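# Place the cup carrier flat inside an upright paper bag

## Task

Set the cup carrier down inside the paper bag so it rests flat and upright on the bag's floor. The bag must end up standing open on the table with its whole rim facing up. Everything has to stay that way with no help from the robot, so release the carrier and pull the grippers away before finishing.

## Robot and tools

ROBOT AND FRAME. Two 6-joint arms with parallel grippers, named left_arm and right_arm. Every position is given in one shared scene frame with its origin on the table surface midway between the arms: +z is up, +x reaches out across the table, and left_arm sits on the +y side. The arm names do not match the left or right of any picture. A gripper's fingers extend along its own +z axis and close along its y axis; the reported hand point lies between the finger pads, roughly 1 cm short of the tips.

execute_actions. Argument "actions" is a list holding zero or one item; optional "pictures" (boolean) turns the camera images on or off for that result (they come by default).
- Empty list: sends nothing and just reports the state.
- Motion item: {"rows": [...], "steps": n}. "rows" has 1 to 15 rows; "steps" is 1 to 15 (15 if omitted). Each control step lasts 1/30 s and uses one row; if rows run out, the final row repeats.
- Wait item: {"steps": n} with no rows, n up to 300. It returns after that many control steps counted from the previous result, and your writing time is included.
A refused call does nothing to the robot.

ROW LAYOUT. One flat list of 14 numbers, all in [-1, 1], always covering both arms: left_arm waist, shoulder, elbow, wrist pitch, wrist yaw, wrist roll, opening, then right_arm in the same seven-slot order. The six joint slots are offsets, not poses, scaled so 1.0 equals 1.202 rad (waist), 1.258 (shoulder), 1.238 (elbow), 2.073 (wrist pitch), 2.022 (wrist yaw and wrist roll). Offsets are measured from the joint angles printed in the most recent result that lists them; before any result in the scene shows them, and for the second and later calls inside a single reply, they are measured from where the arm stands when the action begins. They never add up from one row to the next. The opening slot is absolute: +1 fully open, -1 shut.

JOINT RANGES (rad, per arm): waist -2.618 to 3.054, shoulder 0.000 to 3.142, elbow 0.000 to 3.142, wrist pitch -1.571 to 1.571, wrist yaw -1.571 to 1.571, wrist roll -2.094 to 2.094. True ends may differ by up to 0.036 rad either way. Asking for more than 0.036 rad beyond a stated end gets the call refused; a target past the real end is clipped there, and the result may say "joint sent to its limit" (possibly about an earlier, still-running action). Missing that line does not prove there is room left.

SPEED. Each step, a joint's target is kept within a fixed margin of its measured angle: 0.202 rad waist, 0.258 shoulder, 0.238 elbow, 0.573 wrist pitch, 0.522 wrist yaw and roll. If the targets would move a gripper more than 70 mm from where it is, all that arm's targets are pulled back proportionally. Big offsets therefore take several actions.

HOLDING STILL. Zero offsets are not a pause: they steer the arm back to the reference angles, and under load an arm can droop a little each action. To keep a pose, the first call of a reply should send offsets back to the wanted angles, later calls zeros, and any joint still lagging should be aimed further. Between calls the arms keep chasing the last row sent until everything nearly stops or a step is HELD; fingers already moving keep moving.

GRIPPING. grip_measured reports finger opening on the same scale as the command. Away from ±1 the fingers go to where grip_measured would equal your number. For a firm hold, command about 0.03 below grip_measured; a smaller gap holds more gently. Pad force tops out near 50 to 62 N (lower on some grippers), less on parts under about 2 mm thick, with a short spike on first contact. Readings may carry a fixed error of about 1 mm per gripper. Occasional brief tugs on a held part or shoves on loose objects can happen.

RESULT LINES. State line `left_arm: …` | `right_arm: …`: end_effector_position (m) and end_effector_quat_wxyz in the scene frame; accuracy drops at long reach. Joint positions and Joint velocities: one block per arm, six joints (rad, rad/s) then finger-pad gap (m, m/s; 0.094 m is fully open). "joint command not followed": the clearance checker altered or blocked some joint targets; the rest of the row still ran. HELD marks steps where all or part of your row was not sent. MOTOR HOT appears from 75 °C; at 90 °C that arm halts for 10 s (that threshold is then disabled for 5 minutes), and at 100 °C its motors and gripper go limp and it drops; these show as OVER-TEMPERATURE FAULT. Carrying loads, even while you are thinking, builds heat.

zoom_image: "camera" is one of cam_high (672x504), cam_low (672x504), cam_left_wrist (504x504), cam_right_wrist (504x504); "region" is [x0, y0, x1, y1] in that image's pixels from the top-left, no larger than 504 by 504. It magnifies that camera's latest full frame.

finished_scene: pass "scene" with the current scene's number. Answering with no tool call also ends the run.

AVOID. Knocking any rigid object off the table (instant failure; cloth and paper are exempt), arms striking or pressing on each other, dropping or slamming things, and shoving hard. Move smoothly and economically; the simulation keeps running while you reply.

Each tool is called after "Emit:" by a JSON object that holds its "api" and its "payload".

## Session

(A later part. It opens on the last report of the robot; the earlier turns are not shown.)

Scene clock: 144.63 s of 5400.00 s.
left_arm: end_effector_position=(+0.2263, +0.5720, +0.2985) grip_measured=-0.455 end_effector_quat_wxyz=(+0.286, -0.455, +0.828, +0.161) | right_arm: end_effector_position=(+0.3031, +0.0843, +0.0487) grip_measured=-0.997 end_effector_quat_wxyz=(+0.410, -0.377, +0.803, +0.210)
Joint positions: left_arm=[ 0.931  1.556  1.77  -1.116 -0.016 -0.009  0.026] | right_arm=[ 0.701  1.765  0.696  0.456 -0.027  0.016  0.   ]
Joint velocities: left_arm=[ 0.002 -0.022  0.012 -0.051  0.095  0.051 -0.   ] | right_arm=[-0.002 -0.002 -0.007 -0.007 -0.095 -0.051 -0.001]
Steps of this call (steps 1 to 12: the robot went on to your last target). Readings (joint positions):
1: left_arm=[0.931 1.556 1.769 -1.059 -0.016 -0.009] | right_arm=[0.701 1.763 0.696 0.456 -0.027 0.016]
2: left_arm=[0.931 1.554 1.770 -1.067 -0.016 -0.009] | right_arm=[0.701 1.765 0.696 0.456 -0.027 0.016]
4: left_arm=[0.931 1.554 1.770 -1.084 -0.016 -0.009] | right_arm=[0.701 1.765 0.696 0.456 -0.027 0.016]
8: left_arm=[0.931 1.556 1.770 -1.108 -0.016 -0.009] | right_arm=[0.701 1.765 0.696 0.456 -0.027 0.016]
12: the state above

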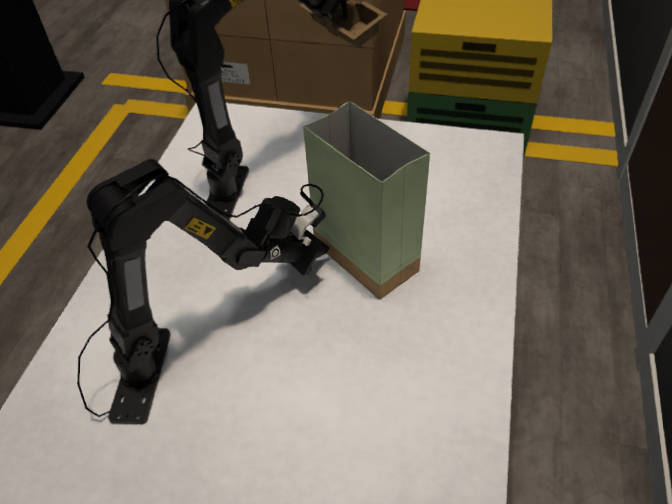

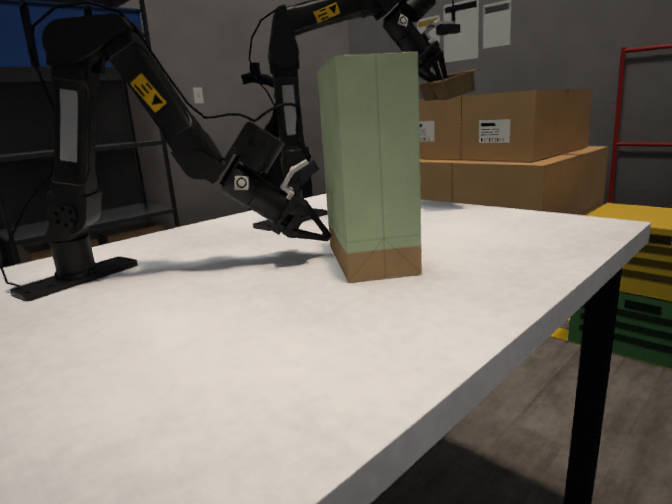

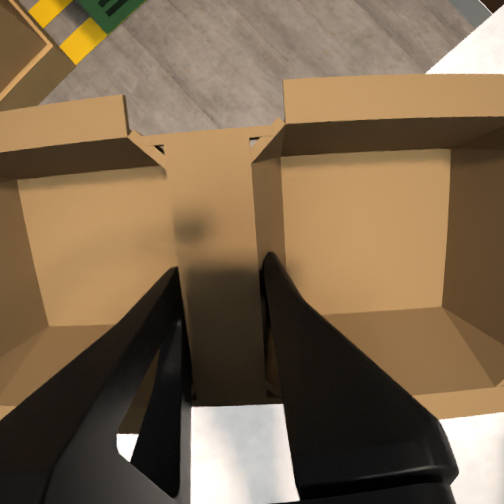

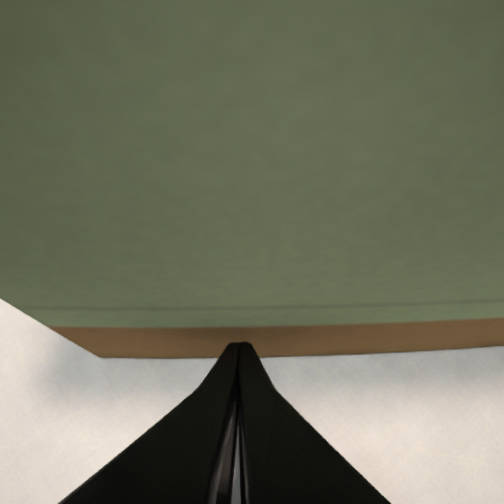

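Emit:
{"api": "execute_actions", "payload": {"actions": [{"rows":[[0,0,0.03,-0.02,0,0,-0.52,0.02,0.02,0.02,0,0,0,-1],[0,0,0.03,-0.02,0,0,-0.52,0.03,0.03,0.04,0,0,0,-1],[0,0,0.06,-0.04,0,0,-0.52,0.04,0.04,0.06,0,0,0,-1],[0,0,0.06,-0.04,0,0,-0.52,0.05,0.05,0.08,-0.01,0,0,-1],[0,0,0.09,-0.06,0,0,-0.52,0.06,0.06,0.1,-0.01,0,0,-1],[0,0,0.09,-0.06,0,0,-0.52,0.07,0.075,0.12,-0.01,0,0,-1],[0,0,0.12,-0.08,0,0,-0.52,0.07,0.09,0.14,-0.02,0,0,-1],[0,0,0.15,-0.1,0,0,-0.52,0.07,0.105,0.16,-0.02,0,0,-1],[0,0,0.18,-0.12,0,0,-0.52,0.07,0.12,0.18,-0.03,0,0,-1],[0,0,0.21,-0.14,0,0,-0.52,0.07,0.135,0.2,-0.03,0,0,-1],[0,0,0.24,-0.15,0,0,-0.52,0.07,0.15,0.22,-0.035,0,0,-1],[0,0,0.27,-0.17,0,0,-0.52,0.07,0.168,0.24,-0.035,0,0,-1]]}], "pictures": false}}

Emit:
{"api": "execute_actions", "payload": {"actions": [{"steps":12}]}}

Scene clock: 158.37 s of 5400.00 s.
left_arm: end_effector_position=(+0.2058, +0.5409, +0.3646) grip_measured=-0.455 end_effector_quat_wxyz=(+0.297, -0.453, +0.824, +0.167) | right_arm: end_effector_position=(+0.3130, +0.1612, +0.0535) grip_measured=-0.997 end_effector_quat_wxyz=(+0.415, -0.406, +0.780, +0.234)
Joint positions: left_arm=[ 0.931  1.559  2.074 -1.391 -0.016 -0.009  0.026] | right_arm=[ 0.781  1.963  0.966  0.42  -0.026  0.016  0.   ]
Joint velocities: left_arm=[ 0.002 -0.173  0.291 -0.374  0.037  0.007 -0.001] | right_arm=[-0.022  0.1    0.085 -0.022 -0.066 -0.022  0.   ]
Steps of this call (steps 1 to 30: the robot went on to your last target; steps 31 to 90: nothing new was sent; then 10.23 s passed at rest; steps 91 to 105: all 15 steps of this action). Readings (joint positions):
91: left_arm=[0.931 1.556 1.770 -1.122 -0.016 -0.009] | right_arm=[0.702 1.767 0.696 0.456 -0.027 0.016]
92: left_arm=[0.931 1.556 1.770 -1.128 -0.016 -0.009] | right_arm=[0.706 1.771 0.699 0.457 -0.026 0.016]
94: left_arm=[0.931 1.561 1.786 -1.157 -0.016 -0.009] | right_arm=[0.724 1.794 0.722 0.452 -0.026 0.016]
98: left_arm=[0.931 1.567 1.861 -1.230 -0.016 -0.009] | right_arm=[0.772 1.859 0.818 0.438 -0.026 0.016]
105: the state above

Scene clock: 158.77 s of 5400.00 s.
left_arm: end_effector_position=(+0.1978, +0.5285, +0.3585) grip_measured=-0.455 end_effector_quat_wxyz=(+0.273, -0.457, +0.832, +0.154) | right_arm: end_effector_position=(+0.3115, +0.1590, +0.0480) grip_measured=-0.997 end_effector_quat_wxyz=(+0.406, -0.408, +0.785, +0.229)
Joint positions: left_arm=[ 0.931  1.555  2.085 -1.463 -0.016 -0.009  0.026] | right_arm=[ 0.781  1.967  0.967  0.4   -0.026  0.016  0.   ]
Joint velocities: left_arm=[-0.002 -0.002 -0.007 -0.066 -0.066  0.037 -0.001] | right_arm=[ 0.002  0.002 -0.007  0.007  0.066 -0.022  0.   ]
Steps of this call (steps 1 to 12: the robot went on to your last target). Readings (joint positions):
1: left_arm=[0.931 1.554 2.082 -1.403 -0.016 -0.009] | right_arm=[0.781 1.966 0.967 0.417 -0.026 0.016]
2: left_arm=[0.931 1.552 2.084 -1.414 -0.016 -0.009] | right_arm=[0.781 1.966 0.967 0.413 -0.026 0.016]
4: left_arm=[0.931 1.552 2.085 -1.433 -0.016 -0.009] | right_arm=[0.781 1.967 0.967 0.406 -0.026 0.016]
8: left_arm=[0.931 1.555 2.085 -1.455 -0.016 -0.009] | right_arm=[0.781 1.967 0.967 0.402 -0.026 0.016]
12: the state above

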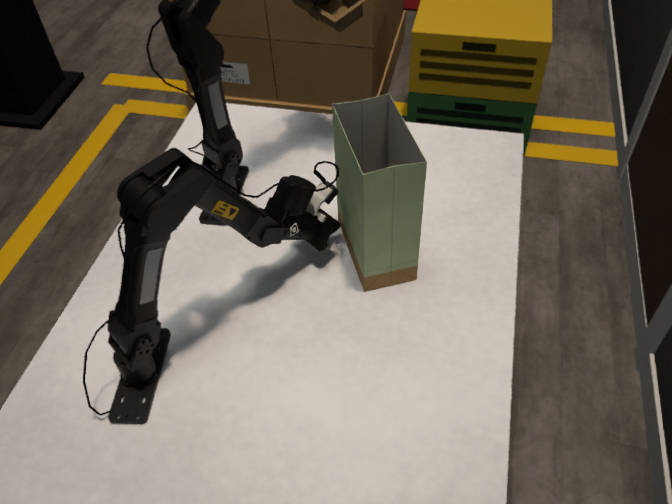

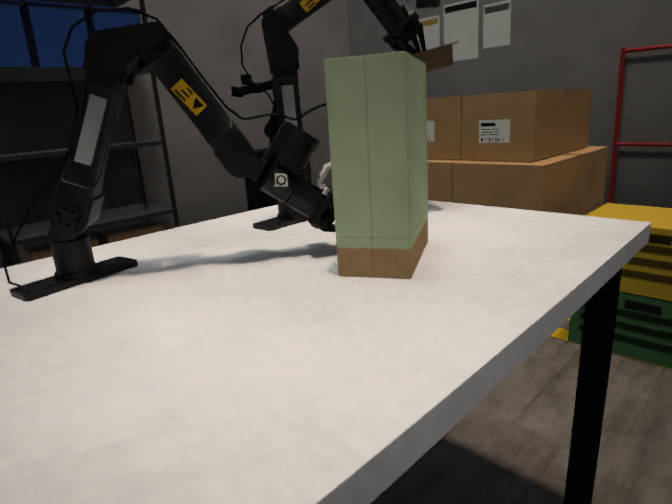

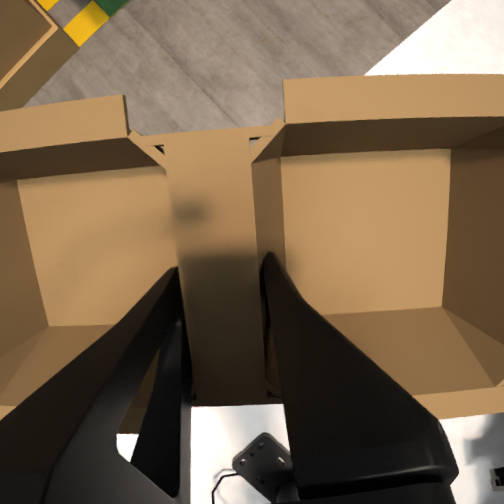

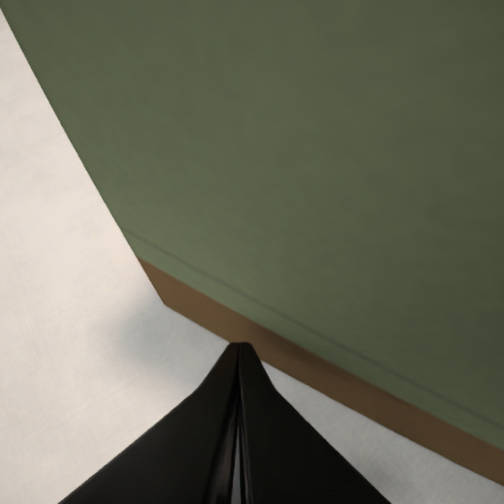

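Emit:
{"api": "execute_actions", "payload": {"actions": [{"rows":[[0,0,0,0,0,0,-0.52,0,-0.1,-0.1,0,0,0,-1],[0,0,0,0,0,0,-0.52,0,-0.1,-0.1,0,0,0,-1],[0,0,0,0,0,0,-0.52,0,-0.2,-0.2,0,0,0,-1],[0,0,0,0,0,0,-0.52,0,-0.2,-0.2,0,0,0,-1],[0,0,0,0,0,0,-0.52,0,-0.29,-0.33,0.02,0,0,-1]]}], "pictures": false}}

Emit:
{"api": "execute_actions", "payload": {"actions": [{"rows":[[0,0,0,0,0,0,-0.52,-0.42,0,0,0,0,0,-1]]}], "pictures": false}}

Emit:
{"api": "execute_actions", "payload": {"actions": [{"rows":[[0,0,0,0,0,0,-0.52,0,0.1,0.12,0,0,0,-1],[0,0,0,0,0,0,-0.52,0,0.1,0.12,0,0,0,-1],[0,0,0,0,0,0,-0.52,0,0.2,0.24,0,0,0,-1],[0,0,0,0,0,0,-0.52,0,0.2,0.24,0,0,0,-1],[0,0,0,0,0,0,-0.52,0,0.29,0.34,-0.02,0,0,-1]]}]}}

Scene clock: 192.57 s of 5400.00 s.
left_arm: end_effector_position=(+0.1973, +0.5279, +0.3579) grip_measured=-0.455 end_effector_quat_wxyz=(+0.271, -0.458, +0.833, +0.153) | right_arm: end_effector_position=(+0.2528, +0.0750, +0.0560) grip_measured=-0.997 end_effector_quat_wxyz=(+0.399, -0.410, +0.789, +0.225)
Joint positions: left_arm=[ 0.931  1.555  2.085 -1.467 -0.016 -0.009  0.026] | right_arm=[ 0.781  1.611  0.564  0.427 -0.026  0.016  0.   ]
Joint velocities: left_arm=[-0.017 -0.002 -0.017 -0.066 -0.066  0.037  0.001] | right_arm=[-0.012 -0.012  0.012  0.022  0.051 -0.022 -0.   ]
Steps of this call (steps 1 to 30: the robot went on to your last target; steps 31 to 90: nothing new was sent; then 30.30 s passed at rest; steps 91 to 105: all 15 steps of this action). Readings (joint positions):
91: left_arm=[0.931 1.555 2.085 -1.467 -0.016 -0.009] | right_arm=[0.781 1.955 0.952 0.405 -0.026 0.016]
92: left_arm=[0.931 1.555 2.085 -1.467 -0.016 -0.009] | right_arm=[0.781 1.927 0.918 0.405 -0.026 0.016]
94: left_arm=[0.931 1.555 2.085 -1.467 -0.016 -0.009] | right_arm=[0.781 1.824 0.809 0.407 -0.026 0.016]
98: left_arm=[0.931 1.555 2.085 -1.467 -0.016 -0.009] | right_arm=[0.781 1.617 0.590 0.424 -0.026 0.016]
105: the state above

Scene clock: 193.07 s of 5400.00 s.
left_arm: end_effector_position=(+0.1973, +0.5279, +0.3579) grip_measured=-0.455 end_effector_quat_wxyz=(+0.271, -0.458, +0.833, +0.153) | right_arm: end_effector_position=(+0.3900, -0.0826, +0.0561) grip_measured=-0.997 end_effector_quat_wxyz=(+0.444, -0.193, +0.868, +0.112)
Joint positions: left_arm=[ 0.931  1.555  2.085 -1.467 -0.016 -0.009  0.026] | right_arm=[ 0.267  1.611  0.564  0.428 -0.017  0.016  0.   ]
Joint velocities: left_arm=[-0.002  0.012 -0.012 -0.051  0.037  0.007 -0.   ] | right_arm=[-0.007  0.002 -0.007 -0.007 -0.051  0.007  0.   ]
Steps of this call (steps 1 to 15: all 15 steps of this action). Readings (joint positions):
1: left_arm=[0.931 1.555 2.085 -1.467 -0.016 -0.009] | right_arm=[0.758 1.611 0.564 0.427 -0.041 0.016]
2: left_arm=[0.931 1.555 2.085 -1.467 -0.016 -0.009] | right_arm=[0.706 1.611 0.564 0.427 -0.049 0.016]
4: left_arm=[0.931 1.555 2.085 -1.467 -0.016 -0.009] | right_arm=[0.565 1.611 0.564 0.428 -0.046 0.016]
8: left_arm=[0.931 1.555 2.085 -1.467 -0.016 -0.009] | right_arm=[0.303 1.611 0.564 0.428 -0.025 0.016]
15: the state above

Scene clock: 193.57 s of 5400.00 s.
left_arm: end_effector_position=(+0.1973, +0.5279, +0.3579) grip_measured=-0.455 end_effector_quat_wxyz=(+0.271, -0.458, +0.833, +0.153) | right_arm: end_effector_position=(+0.4819, -0.0386, +0.0450) grip_measured=-0.997 end_effector_quat_wxyz=(+0.451, -0.193, +0.864, +0.114)
Joint positions: left_arm=[ 0.931  1.555  2.085 -1.467 -0.016 -0.009  0.026] | right_arm=[ 0.267  1.973  0.965  0.404 -0.017  0.016  0.   ]
Joint velocities: left_arm=[-0.007 -0.002 -0.022 -0.022  0.037  0.022 -0.001] | right_arm=[ 0.002 -0.002  0.017 -0.11  -0.022  0.007 -0.   ]
Steps of this call (steps 1 to 15: all 15 steps of this action). Readings (joint positions):
1: left_arm=[0.931 1.555 2.085 -1.467 -0.016 -0.009] | right_arm=[0.267 1.626 0.579 0.423 -0.017 0.016]
2: left_arm=[0.931 1.555 2.085 -1.467 -0.016 -0.009] | right_arm=[0.267 1.661 0.614 0.421 -0.017 0.016]
4: left_arm=[0.931 1.555 2.085 -1.467 -0.016 -0.009] | right_arm=[0.267 1.774 0.733 0.415 -0.017 0.016]
8: left_arm=[0.931 1.555 2.085 -1.467 -0.016 -0.009] | right_arm=[0.267 1.965 0.956 0.412 -0.017 0.016]
15: the state above

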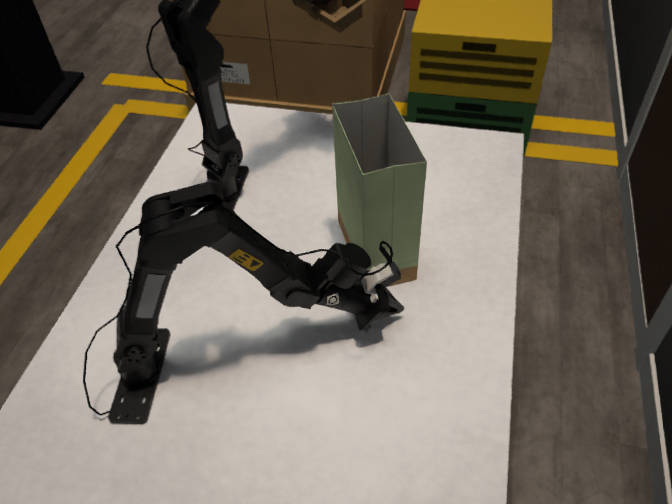

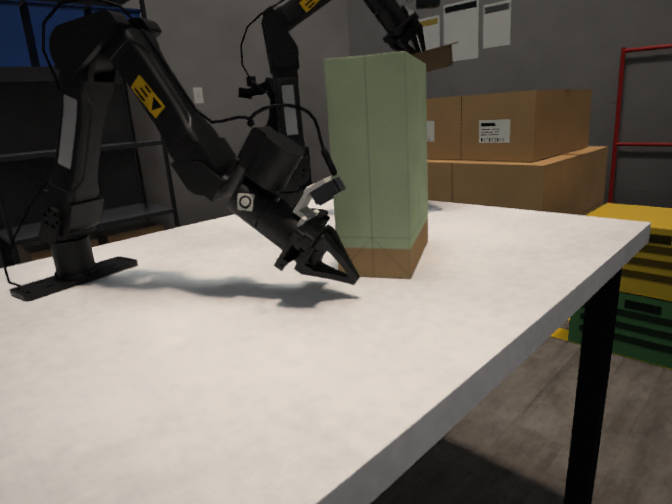

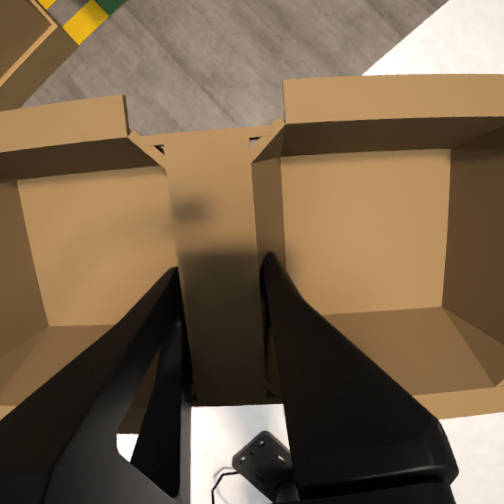

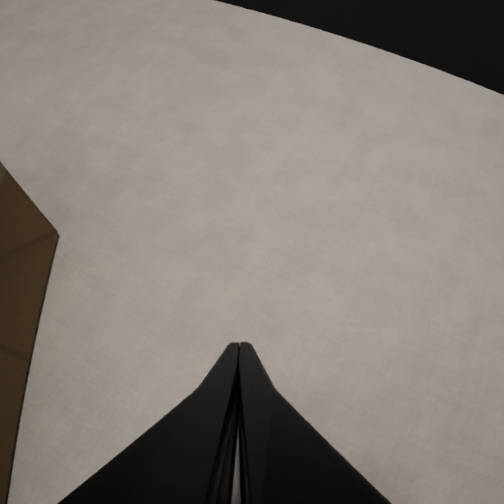

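Emit:
{"api": "execute_actions", "payload": {"actions": [{"rows":[[0,0,0,0,0,0,-0.52,0.03,0,0,0,0,0,-1],[0,0,0,0,0,0,-0.52,0.045,0,0,0,0,0,-1],[0,0,0,0,0,0,-0.52,0.06,0,0,0,0,0,-1],[0,0,0,0,0,0,-0.52,0.075,0,0,0,0,0,-1],[0,0,0,0,0,0,-0.52,0.09,0,0,0,0,0,-1],[0,0,0,0,0,0,-0.52,0.105,0,0,0,0,0,-1],[0,0,0,0,0,0,-0.52,0.12,0,0,0,0,0,-1],[0,0,0,0,0,0,-0.52,0.135,0,0,0,0,0,-1],[0,0,0,0,0,0,-0.52,0.15,0,0,0,0,0,-1],[0,0,0,0,0,0,-0.52,0.165,0,0,0,0,0,-1],[0,0,0,0,0,0,-0.52,0.18,0,0,0,0,0,-1],[0,0,0,0,0,0,-0.52,0.195,0,0,0,0,0,-1],[0,0,0,0,0,0,-0.52,0.21,0,0,0,0,0,-1],[0,0,0,0,0,0,-0.52,0.225,0,0,0,0,0,-1],[0,0,0,0,0,0,-0.52,0.24,0,0,0,0,0,-1]]}], "pictures": false}}

Emit:
{"api": "execute_actions", "payload": {"actions": [{"steps":10}]}}

Scene clock: 205.40 s of 5400.00 s.
left_arm: end_effector_position=(+0.1973, +0.5279, +0.3579) grip_measured=-0.455 end_effector_quat_wxyz=(+0.271, -0.458, +0.833, +0.153) | right_arm: end_effector_position=(+0.4126, +0.0669, +0.0446) grip_measured=-0.997 end_effector_quat_wxyz=(+0.433, -0.298, +0.834, +0.168)
Joint positions: left_arm=[ 0.931  1.555  2.085 -1.467 -0.016 -0.009  0.026] | right_arm=[ 0.516  1.973  0.965  0.402 -0.014  0.016  0.   ]
Joint velocities: left_arm=[-0.007 -0.012 -0.007 -0.022  0.051  0.022  0.001] | right_arm=[ 0.496 -0.002  0.002 -0.022 -0.051 -0.007  0.   ]
Steps of this call (steps 1 to 15: the robot went on to your last target; steps 16 to 90: nothing new was sent; then 8.33 s passed at rest; steps 91 to 105: all 15 steps of this action). Readings (joint positions):
91: left_arm=[0.931 1.555 2.085 -1.467 -0.016 -0.009] | right_arm=[0.269 1.973 0.965 0.402 -0.016 0.016]
92: left_arm=[0.931 1.555 2.085 -1.467 -0.016 -0.009] | right_arm=[0.275 1.973 0.965 0.402 -0.015 0.016]
94: left_arm=[0.931 1.555 2.085 -1.467 -0.016 -0.009] | right_arm=[0.302 1.973 0.965 0.402 -0.014 0.016]
98: left_arm=[0.931 1.555 2.085 -1.467 -0.016 -0.009] | right_arm=[0.387 1.973 0.965 0.402 -0.014 0.016]
105: the state above

Scene clock: 205.73 s of 5400.00 s.
left_arm: end_effector_position=(+0.1973, +0.5279, +0.3579) grip_measured=-0.455 end_effector_quat_wxyz=(+0.271, -0.458, +0.833, +0.153) | right_arm: end_effector_position=(+0.3984, +0.0830, +0.0446) grip_measured=-0.997 end_effector_quat_wxyz=(+0.429, -0.316, +0.828, +0.178)
Joint positions: left_arm=[ 0.931  1.555  2.085 -1.467 -0.016 -0.009  0.026] | right_arm=[ 0.557  1.973  0.965  0.402 -0.017  0.016  0.   ]
Joint velocities: left_arm=[ 0.017  0.012  0.002 -0.037 -0.051  0.007 -0.   ] | right_arm=[ 0.007 -0.002  0.007 -0.066  0.022 -0.007  0.   ]
Steps of this call (steps 1 to 10: the robot went on to your last target). Readings (joint positions):
1: left_arm=[0.931 1.555 2.085 -1.467 -0.016 -0.009] | right_arm=[0.532 1.973 0.965 0.402 -0.014 0.016]
2: left_arm=[0.931 1.555 2.085 -1.467 -0.016 -0.009] | right_arm=[0.545 1.973 0.965 0.402 -0.015 0.016]
4: left_arm=[0.931 1.555 2.085 -1.467 -0.016 -0.009] | right_arm=[0.557 1.973 0.965 0.402 -0.017 0.016]
8: left_arm=[0.931 1.555 2.085 -1.467 -0.016 -0.009] | right_arm=[0.557 1.973 0.965 0.402 -0.017 0.016]
10: the state above

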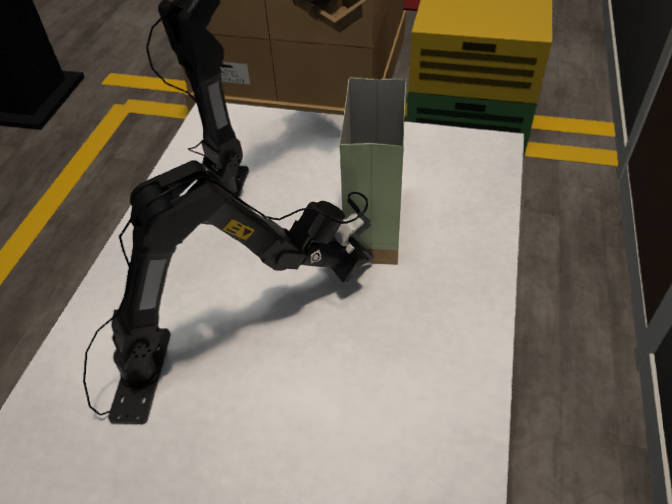

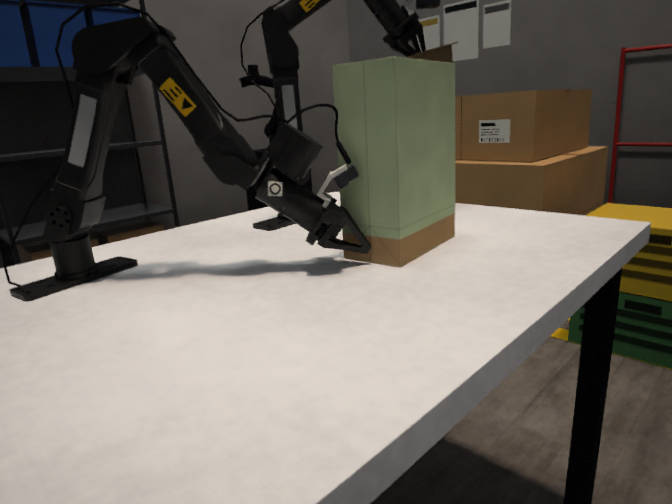

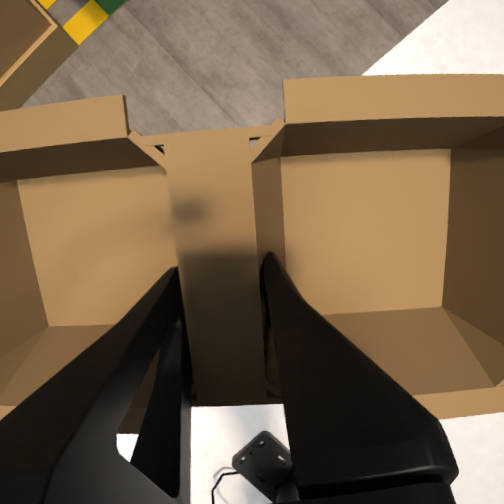

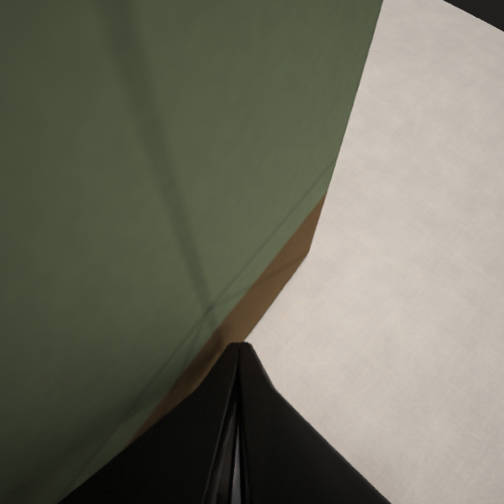

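Emit:
{"api": "execute_actions", "payload": {"actions": [{"rows":[[-0.03,0.02,0.02,0,0,0,-0.52,-0.05,0,0,0,0,0,-1],[-0.06,0.04,0.04,0,0,0,-0.52,-0.1,0,0,0,0,0,-1],[-0.09,0.06,0.06,0.01,0,0,-0.52,-0.15,0,0,0,0,0,-1],[-0.12,0.08,0.08,0.02,0,0,-0.52,-0.2,0,0,0,0,0,-1],[-0.15,0.1,0.1,0.03,0,0,-0.52,-0.3,-0.1,0,0,0,0,-1],[-0.18,0.105,0.1,0.035,0,0,-0.52,-0.4,-0.1,0,0,0,0,-1],[-0.21,0.105,0.1,0.035,0,0,-0.52,-0.5,-0.1,0,0,0,0,-1],[-0.24,0.105,0.1,0.035,0,0,-0.52,-0.6,-0.1,0,0,0,0,-1],[-0.27,0.105,0.1,0.035,0,0,-0.52,-0.7,-0.1,0,0,0,0,-1],[-0.3,0.105,0.1,0.035,0,0,-0.52,-0.7,-0.1,0,0,0,0,-1],[-0.33,0.105,0.1,0.035,0,0,-0.52,-0.7,-0.1,0,0,0,0,-1],[-0.36,0.105,0.1,0.035,0,0,-0.52,-0.7,-0.1,0,0,0,0,-1],[-0.39,0.105,0.1,0.035,0,0,-0.52,-0.7,-0.1,0,0,0,0,-1],[-0.42,0.105,0.1,0.035,0,0,-0.52,-0.7,-0.1,0,0,0,0,-1],[-0.45,0.105,0.1,0.035,0,0,-0.52,-0.7,-0.1,0,0,0,0,-1]]}], "pictures": false}}

Emit:
{"api": "execute_actions", "payload": {"actions": [{"steps":15}]}}

Scene clock: 227.97 s of 5400.00 s.
left_arm: end_effector_position=(+0.3529, +0.4364, +0.3408) grip_measured=-0.456 end_effector_quat_wxyz=(+0.294, -0.250, +0.919, +0.086) | right_arm: end_effector_position=(+0.5366, -0.2140, +0.0927) grip_measured=-0.997 end_effector_quat_wxyz=(+0.507, -0.035, +0.861, +0.036)
Joint positions: left_arm=[ 0.455  1.712  2.173 -1.41  -0.021 -0.009  0.026] | right_arm=[-0.097  1.878  0.965  0.408 -0.025  0.016  0.   ]
Joint velocities: left_arm=[-1.018 -0.042 -0.007  0.037  0.081  0.037  0.   ] | right_arm=[-1.556  0.002 -0.007 -0.066  0.007 -0.007 -0.   ]
Steps of this call (steps 1 to 30: the robot went on to your last target; steps 31 to 90: nothing new was sent; then 18.73 s passed at rest; steps 91 to 105: all 15 steps of this action). Readings (joint positions):
91: left_arm=[0.927 1.557 2.085 -1.467 -0.017 -0.009] | right_arm=[0.553 1.973 0.965 0.402 -0.019 0.016]
92: left_arm=[0.915 1.562 2.089 -1.470 -0.022 -0.009] | right_arm=[0.538 1.973 0.965 0.402 -0.025 0.016]
94: left_arm=[0.862 1.593 2.122 -1.472 -0.026 -0.009] | right_arm=[0.471 1.973 0.965 0.402 -0.033 0.016]
98: left_arm=[0.713 1.677 2.173 -1.425 -0.025 -0.009] | right_arm=[0.277 1.930 0.965 0.394 -0.030 0.016]
105: the state above

Scene clock: 228.47 s of 5400.00 s.
left_arm: end_effector_position=(+0.3671, +0.4096, +0.3410) grip_measured=-0.456 end_effector_quat_wxyz=(+0.298, -0.215, +0.927, +0.070) | right_arm: end_effector_position=(+0.5360, -0.3162, +0.0927) grip_measured=-0.997 end_effector_quat_wxyz=(+0.508, +0.052, +0.860, -0.020)
Joint positions: left_arm=[ 0.383  1.712  2.173 -1.41  -0.01  -0.009  0.026] | right_arm=[-0.29   1.878  0.965  0.408 -0.009  0.016  0.   ]
Joint velocities: left_arm=[ 0.022  0.012  0.002 -0.081 -0.022  0.051  0.   ] | right_arm=[ 0.017 -0.022  0.012 -0.022  0.022  0.022 -0.   ]
Steps of this call (steps 1 to 15: the robot went on to your last target). Readings (joint positions):
1: left_arm=[0.423 1.712 2.173 -1.410 -0.018 -0.009] | right_arm=[-0.152 1.878 0.965 0.408 -0.025 0.016]
2: left_arm=[0.399 1.712 2.173 -1.410 -0.013 -0.009] | right_arm=[-0.206 1.878 0.965 0.408 -0.023 0.016]
4: left_arm=[0.380 1.712 2.173 -1.410 -0.007 -0.009] | right_arm=[-0.286 1.878 0.965 0.408 -0.011 0.016]
8: left_arm=[0.383 1.712 2.173 -1.410 -0.009 -0.009] | right_arm=[-0.307 1.878 0.965 0.408 -0.003 0.016]
15: the state above

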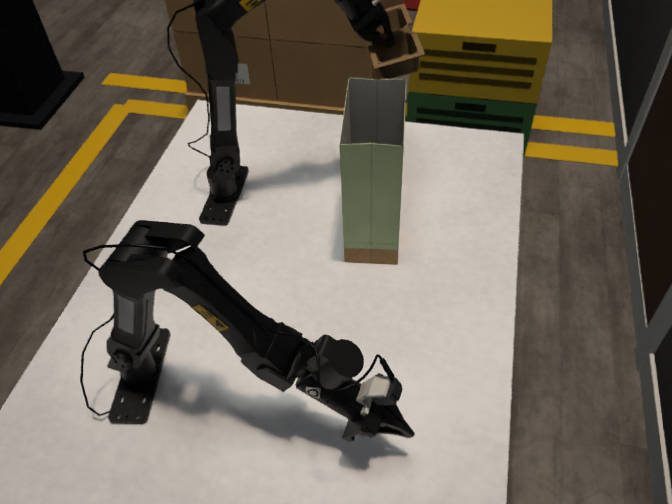

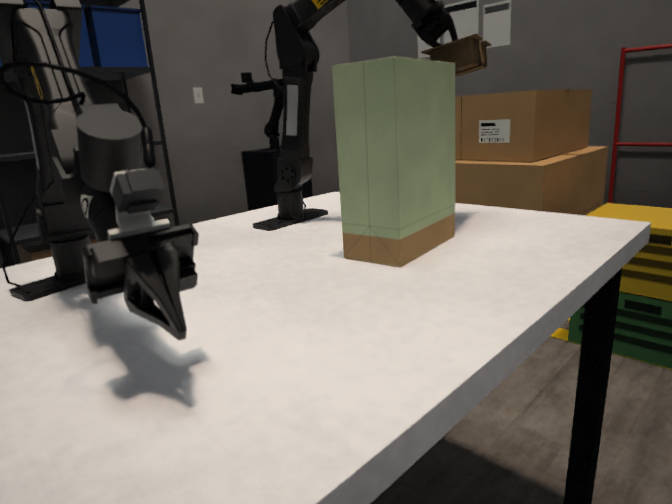

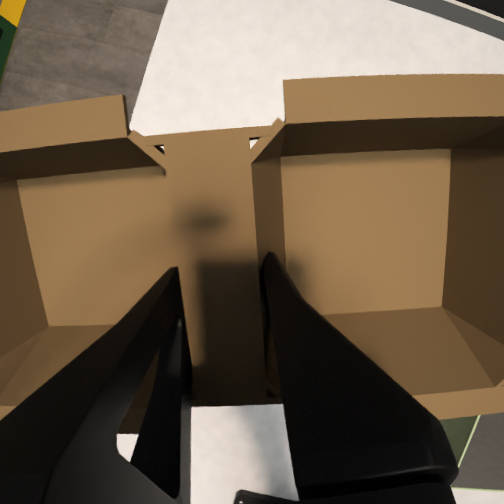

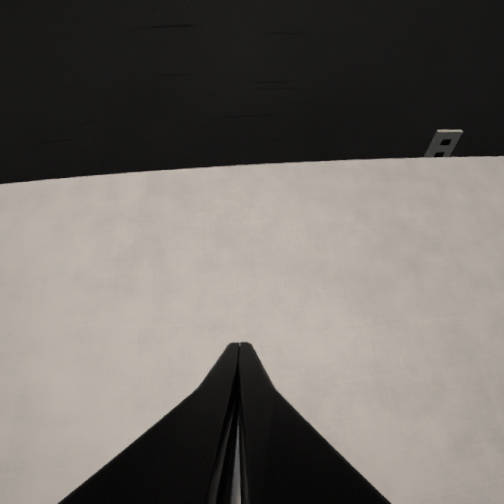

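Emit:
{"api": "execute_actions", "payload": {"actions": [{"rows":[[0,-0.03,0.04,0,0,0,-0.52,0,0,0,0,0,0,-1],[0,-0.05,0.07,0,0,0,-0.52,0,0,0,0,0,0,-1],[0,-0.065,0.09,-0.02,0,0,-0.52,0,0,0,0,0,0,-1],[0,-0.065,0.09,-0.03,0,0,-0.52,0,0,0,0,0,0,-1],[0,-0.065,0.09,-0.03,0,0,-0.52,0,0,0,0,0,0,-1],[0,-0.065,0.09,-0.03,0,0,-0.52,0,0,0,0,0,0,-1],[-0.03,-0.065,0.09,-0.03,0,0,-0.52,0,0,0,0,0,0,-1],[-0.06,-0.065,0.09,-0.03,0,0,-0.52,0,0,0,0,0,0,-1],[-0.09,-0.065,0.09,-0.03,0,0,-0.52,0,0,0,0,0,0,-1],[-0.12,-0.065,0.09,-0.03,0,0,-0.52,0,0,0,0,0,0,-1],[-0.15,-0.065,0.09,-0.03,0,0,-0.52,0,0,0,0,0,0,-1],[-0.18,-0.065,0.09,-0.03,0,0,-0.52,0,0,0,0,0,0,-1],[-0.21,-0.065,0.09,-0.03,0,0,-0.52,0,0,0,0,0,0,-1],[-0.24,-0.065,0.09,-0.03,0,0,-0.52,0,0,0,0,0,0,-1],[-0.26,-0.065,0.09,-0.03,0,0,-0.52,0,0,0,0,0,0,-1]]}], "pictures": false}}

Emit:
{"api": "execute_actions", "payload": {"actions": [{"steps":15}]}}

Scene clock: 241.97 s of 5400.00 s.
left_arm: end_effector_position=(+0.3709, +0.3089, +0.3923) grip_measured=-0.456 end_effector_quat_wxyz=(+0.361, -0.093, +0.927, +0.039) | right_arm: end_effector_position=(+0.5360, -0.3162, +0.0927) grip_measured=-0.997 end_effector_quat_wxyz=(+0.508, +0.052, +0.860, -0.020)
Joint positions: left_arm=[ 0.125  1.631  2.264 -1.462 -0.016 -0.009  0.026] | right_arm=[-0.29   1.878  0.965  0.408 -0.009  0.016  0.   ]
Joint velocities: left_arm=[-0.945  0.056 -0.007 -0.081  0.051  0.022 -0.   ] | right_arm=[ 0.002  0.002 -0.007 -0.007 -0.022  0.022 -0.001]
Steps of this call (steps 1 to 15: the robot went on to your last target; steps 16 to 90: nothing new was sent; then 10.00 s passed at rest; steps 91 to 105: all 15 steps of this action). Readings (joint positions):
91: left_arm=[0.383 1.711 2.175 -1.410 -0.010 -0.009] | right_arm=[-0.290 1.878 0.965 0.408 -0.009 0.016]
92: left_arm=[0.383 1.710 2.182 -1.414 -0.010 -0.009] | right_arm=[-0.290 1.878 0.965 0.408 -0.009 0.016]
94: left_arm=[0.383 1.703 2.212 -1.429 -0.010 -0.009] | right_arm=[-0.290 1.878 0.965 0.408 -0.009 0.016]
98: left_arm=[0.368 1.652 2.251 -1.450 -0.016 -0.009] | right_arm=[-0.290 1.878 0.965 0.408 -0.009 0.016]
105: the state above

Scene clock: 242.47 s of 5400.00 s.
left_arm: end_effector_position=(+0.3731, +0.2862, +0.3903) grip_measured=-0.456 end_effector_quat_wxyz=(+0.357, -0.065, +0.932, +0.024) | right_arm: end_effector_position=(+0.5360, -0.3162, +0.0927) grip_measured=-0.997 end_effector_quat_wxyz=(+0.508, +0.052, +0.860, -0.020)
Joint positions: left_arm=[ 0.067  1.632  2.264 -1.471 -0.006 -0.009  0.026] | right_arm=[-0.29   1.878  0.965  0.408 -0.009  0.016  0.   ]
Joint velocities: left_arm=[ 0.032  0.007  0.002  0.007 -0.051  0.022  0.   ] | right_arm=[-0.002 -0.007  0.012 -0.007 -0.007 -0.037 -0.   ]
Steps of this call (steps 1 to 15: the robot went on to your last target). Readings (joint positions):
1: left_arm=[0.096 1.632 2.264 -1.463 -0.012 -0.009] | right_arm=[-0.290 1.878 0.965 0.408 -0.009 0.016]
2: left_arm=[0.078 1.632 2.264 -1.465 -0.007 -0.009] | right_arm=[-0.290 1.878 0.965 0.408 -0.009 0.016]
4: left_arm=[0.067 1.632 2.264 -1.467 -0.004 -0.009] | right_arm=[-0.290 1.878 0.965 0.408 -0.009 0.016]
8: left_arm=[0.067 1.632 2.264 -1.470 -0.006 -0.009] | right_arm=[-0.290 1.878 0.965 0.408 -0.009 0.016]
15: the state above

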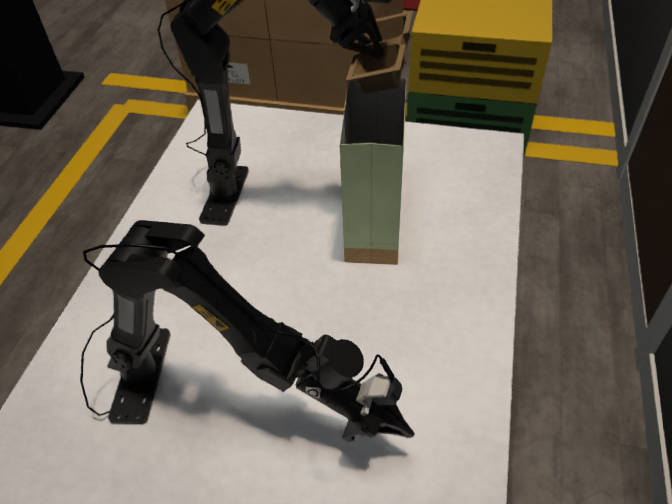

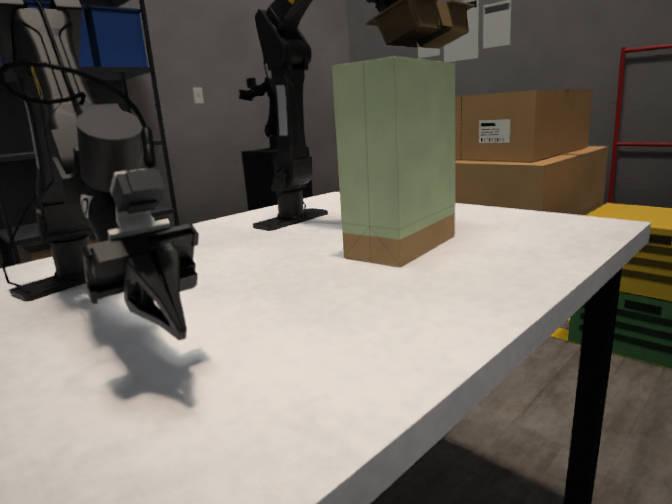

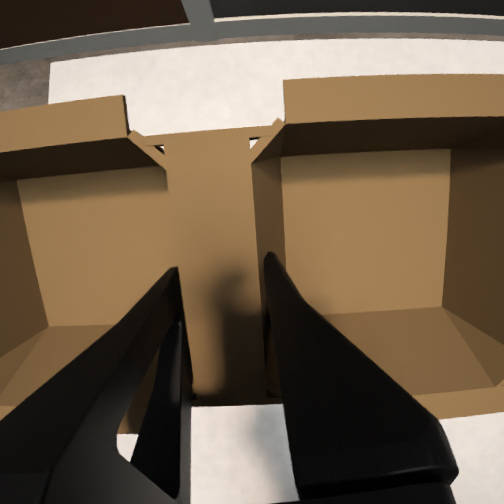

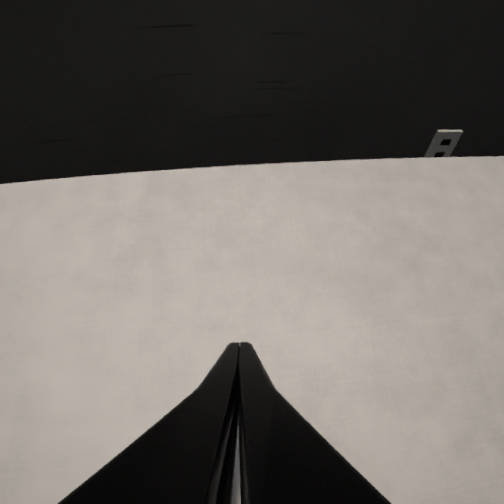

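Emit:
{"api": "execute_actions", "payload": {"actions": [{"rows":[[-0.03,0,0,0,0,0,-0.52,0,0,0,0,0,0,-1],[-0.05,0,0,0,0,0,-0.52,0,0,0,0,0,0,-1],[-0.07,0,0,0,0,0,-0.52,0,0,0,0,0,0,-1],[-0.09,0,0,0,0,0,-0.52,0,0,0,0,0,0,-1],[-0.11,0,0,0,0,0,-0.52,0,0,0,0,0,0,-1],[-0.13,0,0,0,0,0,-0.52,0,0,0,0,0,0,-1],[-0.15,0,0,0,0,0,-0.52,0,0,0,0,0,0,-1],[-0.15,0.02,-0.02,0,0,0,-0.52,0,0,0,0,0,0,-1],[-0.15,0.03,-0.04,0,0,0,-0.52,0,0,0,0,0,0,-1],[-0.15,0.04,-0.05,0,0,0,-0.52,0,0,0,0,0,0,-1]]}], "pictures": false}}

Emit:
{"api": "execute_actions", "payload": {"actions": [{"steps":15}]}}

Emit:
{"api": "zoom_image", "payload": {"camera": "cam_high", "region": [290,0,470,180]}}

Emit:
{"api": "zoom_image", "payload": {"camera": "cam_low", "region": [300,0,500,140]}}

Scene clock: 253.30 s of 5400.00 s.
left_arm: end_effector_position=(+0.3880, +0.2196, +0.3574) grip_measured=-0.456 end_effector_quat_wxyz=(+0.312, +0.020, +0.950, -0.008) | right_arm: end_effector_position=(+0.5360, -0.3162, +0.0927) grip_measured=-0.997 end_effector_quat_wxyz=(+0.508, +0.052, +0.860, -0.020)
Joint positions: left_arm=[-0.113  1.681  2.216 -1.471 -0.003 -0.009  0.026] | right_arm=[-0.29   1.878  0.965  0.408 -0.009  0.016  0.   ]
Joint velocities: left_arm=[ 0.002  0.252 -0.134  0.051 -0.037  0.007  0.   ] | right_arm=[ 0.007 -0.007 -0.007  0.051 -0.066  0.007 -0.   ]
Steps of this call (steps 1 to 15: the robot went on to your last target; steps 16 to 90: nothing new was sent; then 7.33 s passed at rest; steps 91 to 105: all 15 steps of this action). Readings (joint positions):
91: left_arm=[0.064 1.632 2.264 -1.471 -0.007 -0.009] | right_arm=[-0.290 1.878 0.965 0.408 -0.009 0.016]
92: left_arm=[0.054 1.632 2.264 -1.471 -0.011 -0.009] | right_arm=[-0.290 1.878 0.965 0.408 -0.009 0.016]
94: left_arm=[0.013 1.632 2.264 -1.471 -0.013 -0.009] | right_arm=[-0.290 1.878 0.965 0.408 -0.009 0.016]
98: left_arm=[-0.088 1.634 2.264 -1.471 -0.009 -0.009] | right_arm=[-0.290 1.878 0.965 0.408 -0.009 0.016]
105: the state above

Scene clock: 253.80 s of 5400.00 s.
left_arm: end_effector_position=(+0.3916, +0.2194, +0.3479) grip_measured=-0.456 end_effector_quat_wxyz=(+0.299, +0.021, +0.954, -0.008) | right_arm: end_effector_position=(+0.5360, -0.3162, +0.0927) grip_measured=-0.997 end_effector_quat_wxyz=(+0.508, +0.052, +0.860, -0.020)
Joint positions: left_arm=[-0.113  1.699  2.206 -1.472 -0.003 -0.009  0.026] | right_arm=[-0.29   1.878  0.965  0.408 -0.009  0.016  0.   ]
Joint velocities: left_arm=[-0.017 -0.007  0.007  0.007 -0.037  0.037  0.001] | right_arm=[ 0.012  0.002 -0.007  0.051 -0.022  0.007 -0.   ]
Steps of this call (steps 1 to 15: the robot went on to your last target). Readings (joint positions):
1: left_arm=[-0.113 1.689 2.212 -1.471 -0.003 -0.009] | right_arm=[-0.290 1.878 0.965 0.408 -0.009 0.016]
2: left_arm=[-0.113 1.694 2.209 -1.471 -0.003 -0.009] | right_arm=[-0.290 1.878 0.965 0.408 -0.009 0.016]
4: left_arm=[-0.113 1.699 2.206 -1.472 -0.003 -0.009] | right_arm=[-0.290 1.878 0.965 0.408 -0.009 0.016]
8: left_arm=[-0.113 1.699 2.206 -1.472 -0.003 -0.009] | right_arm=[-0.290 1.878 0.965 0.408 -0.009 0.016]
15: the state above

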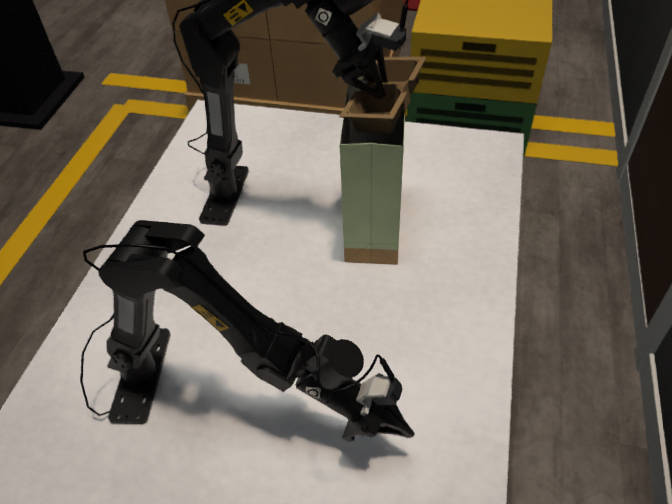

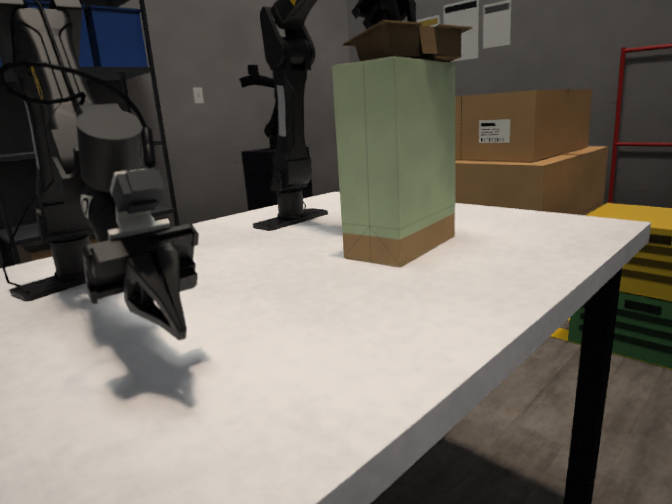

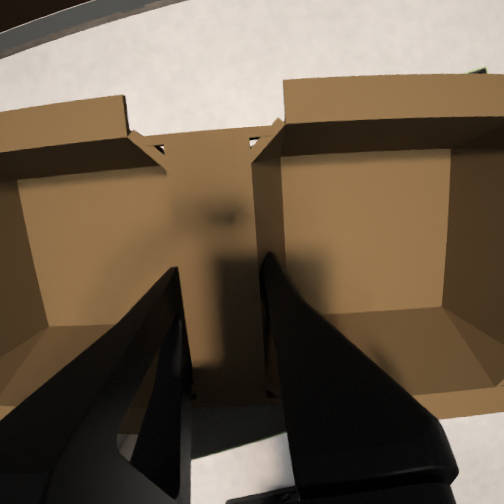

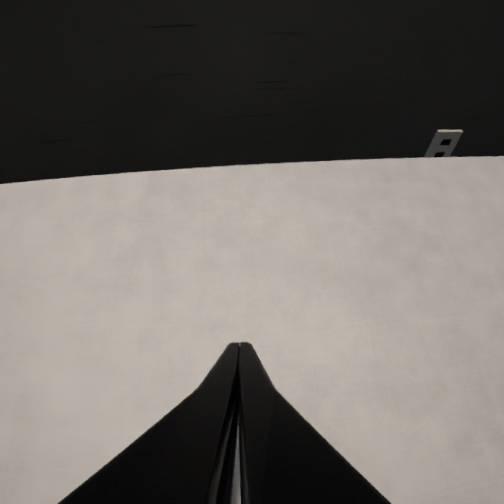

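Region (290, 0, 470, 180) of cam_high's 672x504 image, scaled by 2.800, with more detail than that image has.

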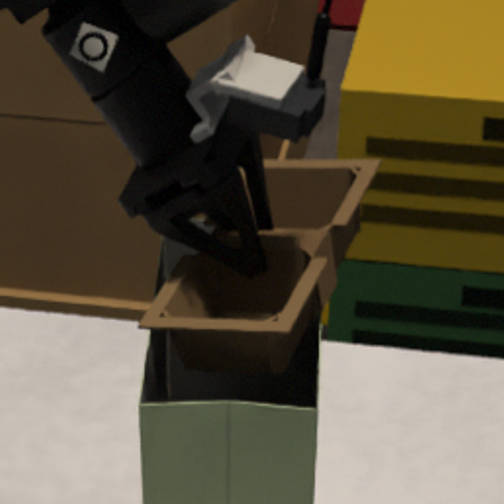

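Region (300, 0, 500, 140) of cam_low's 672x504 image, scaled by 2.520, with more detail than that image has; it fills the top 353 rows of this view, and the rest is white.

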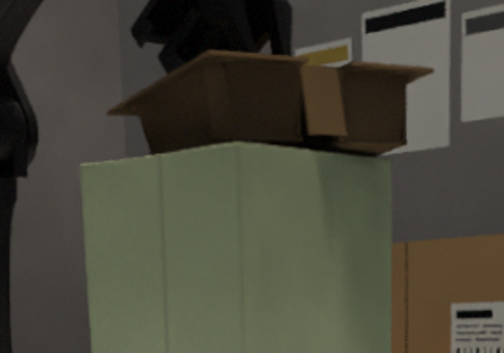

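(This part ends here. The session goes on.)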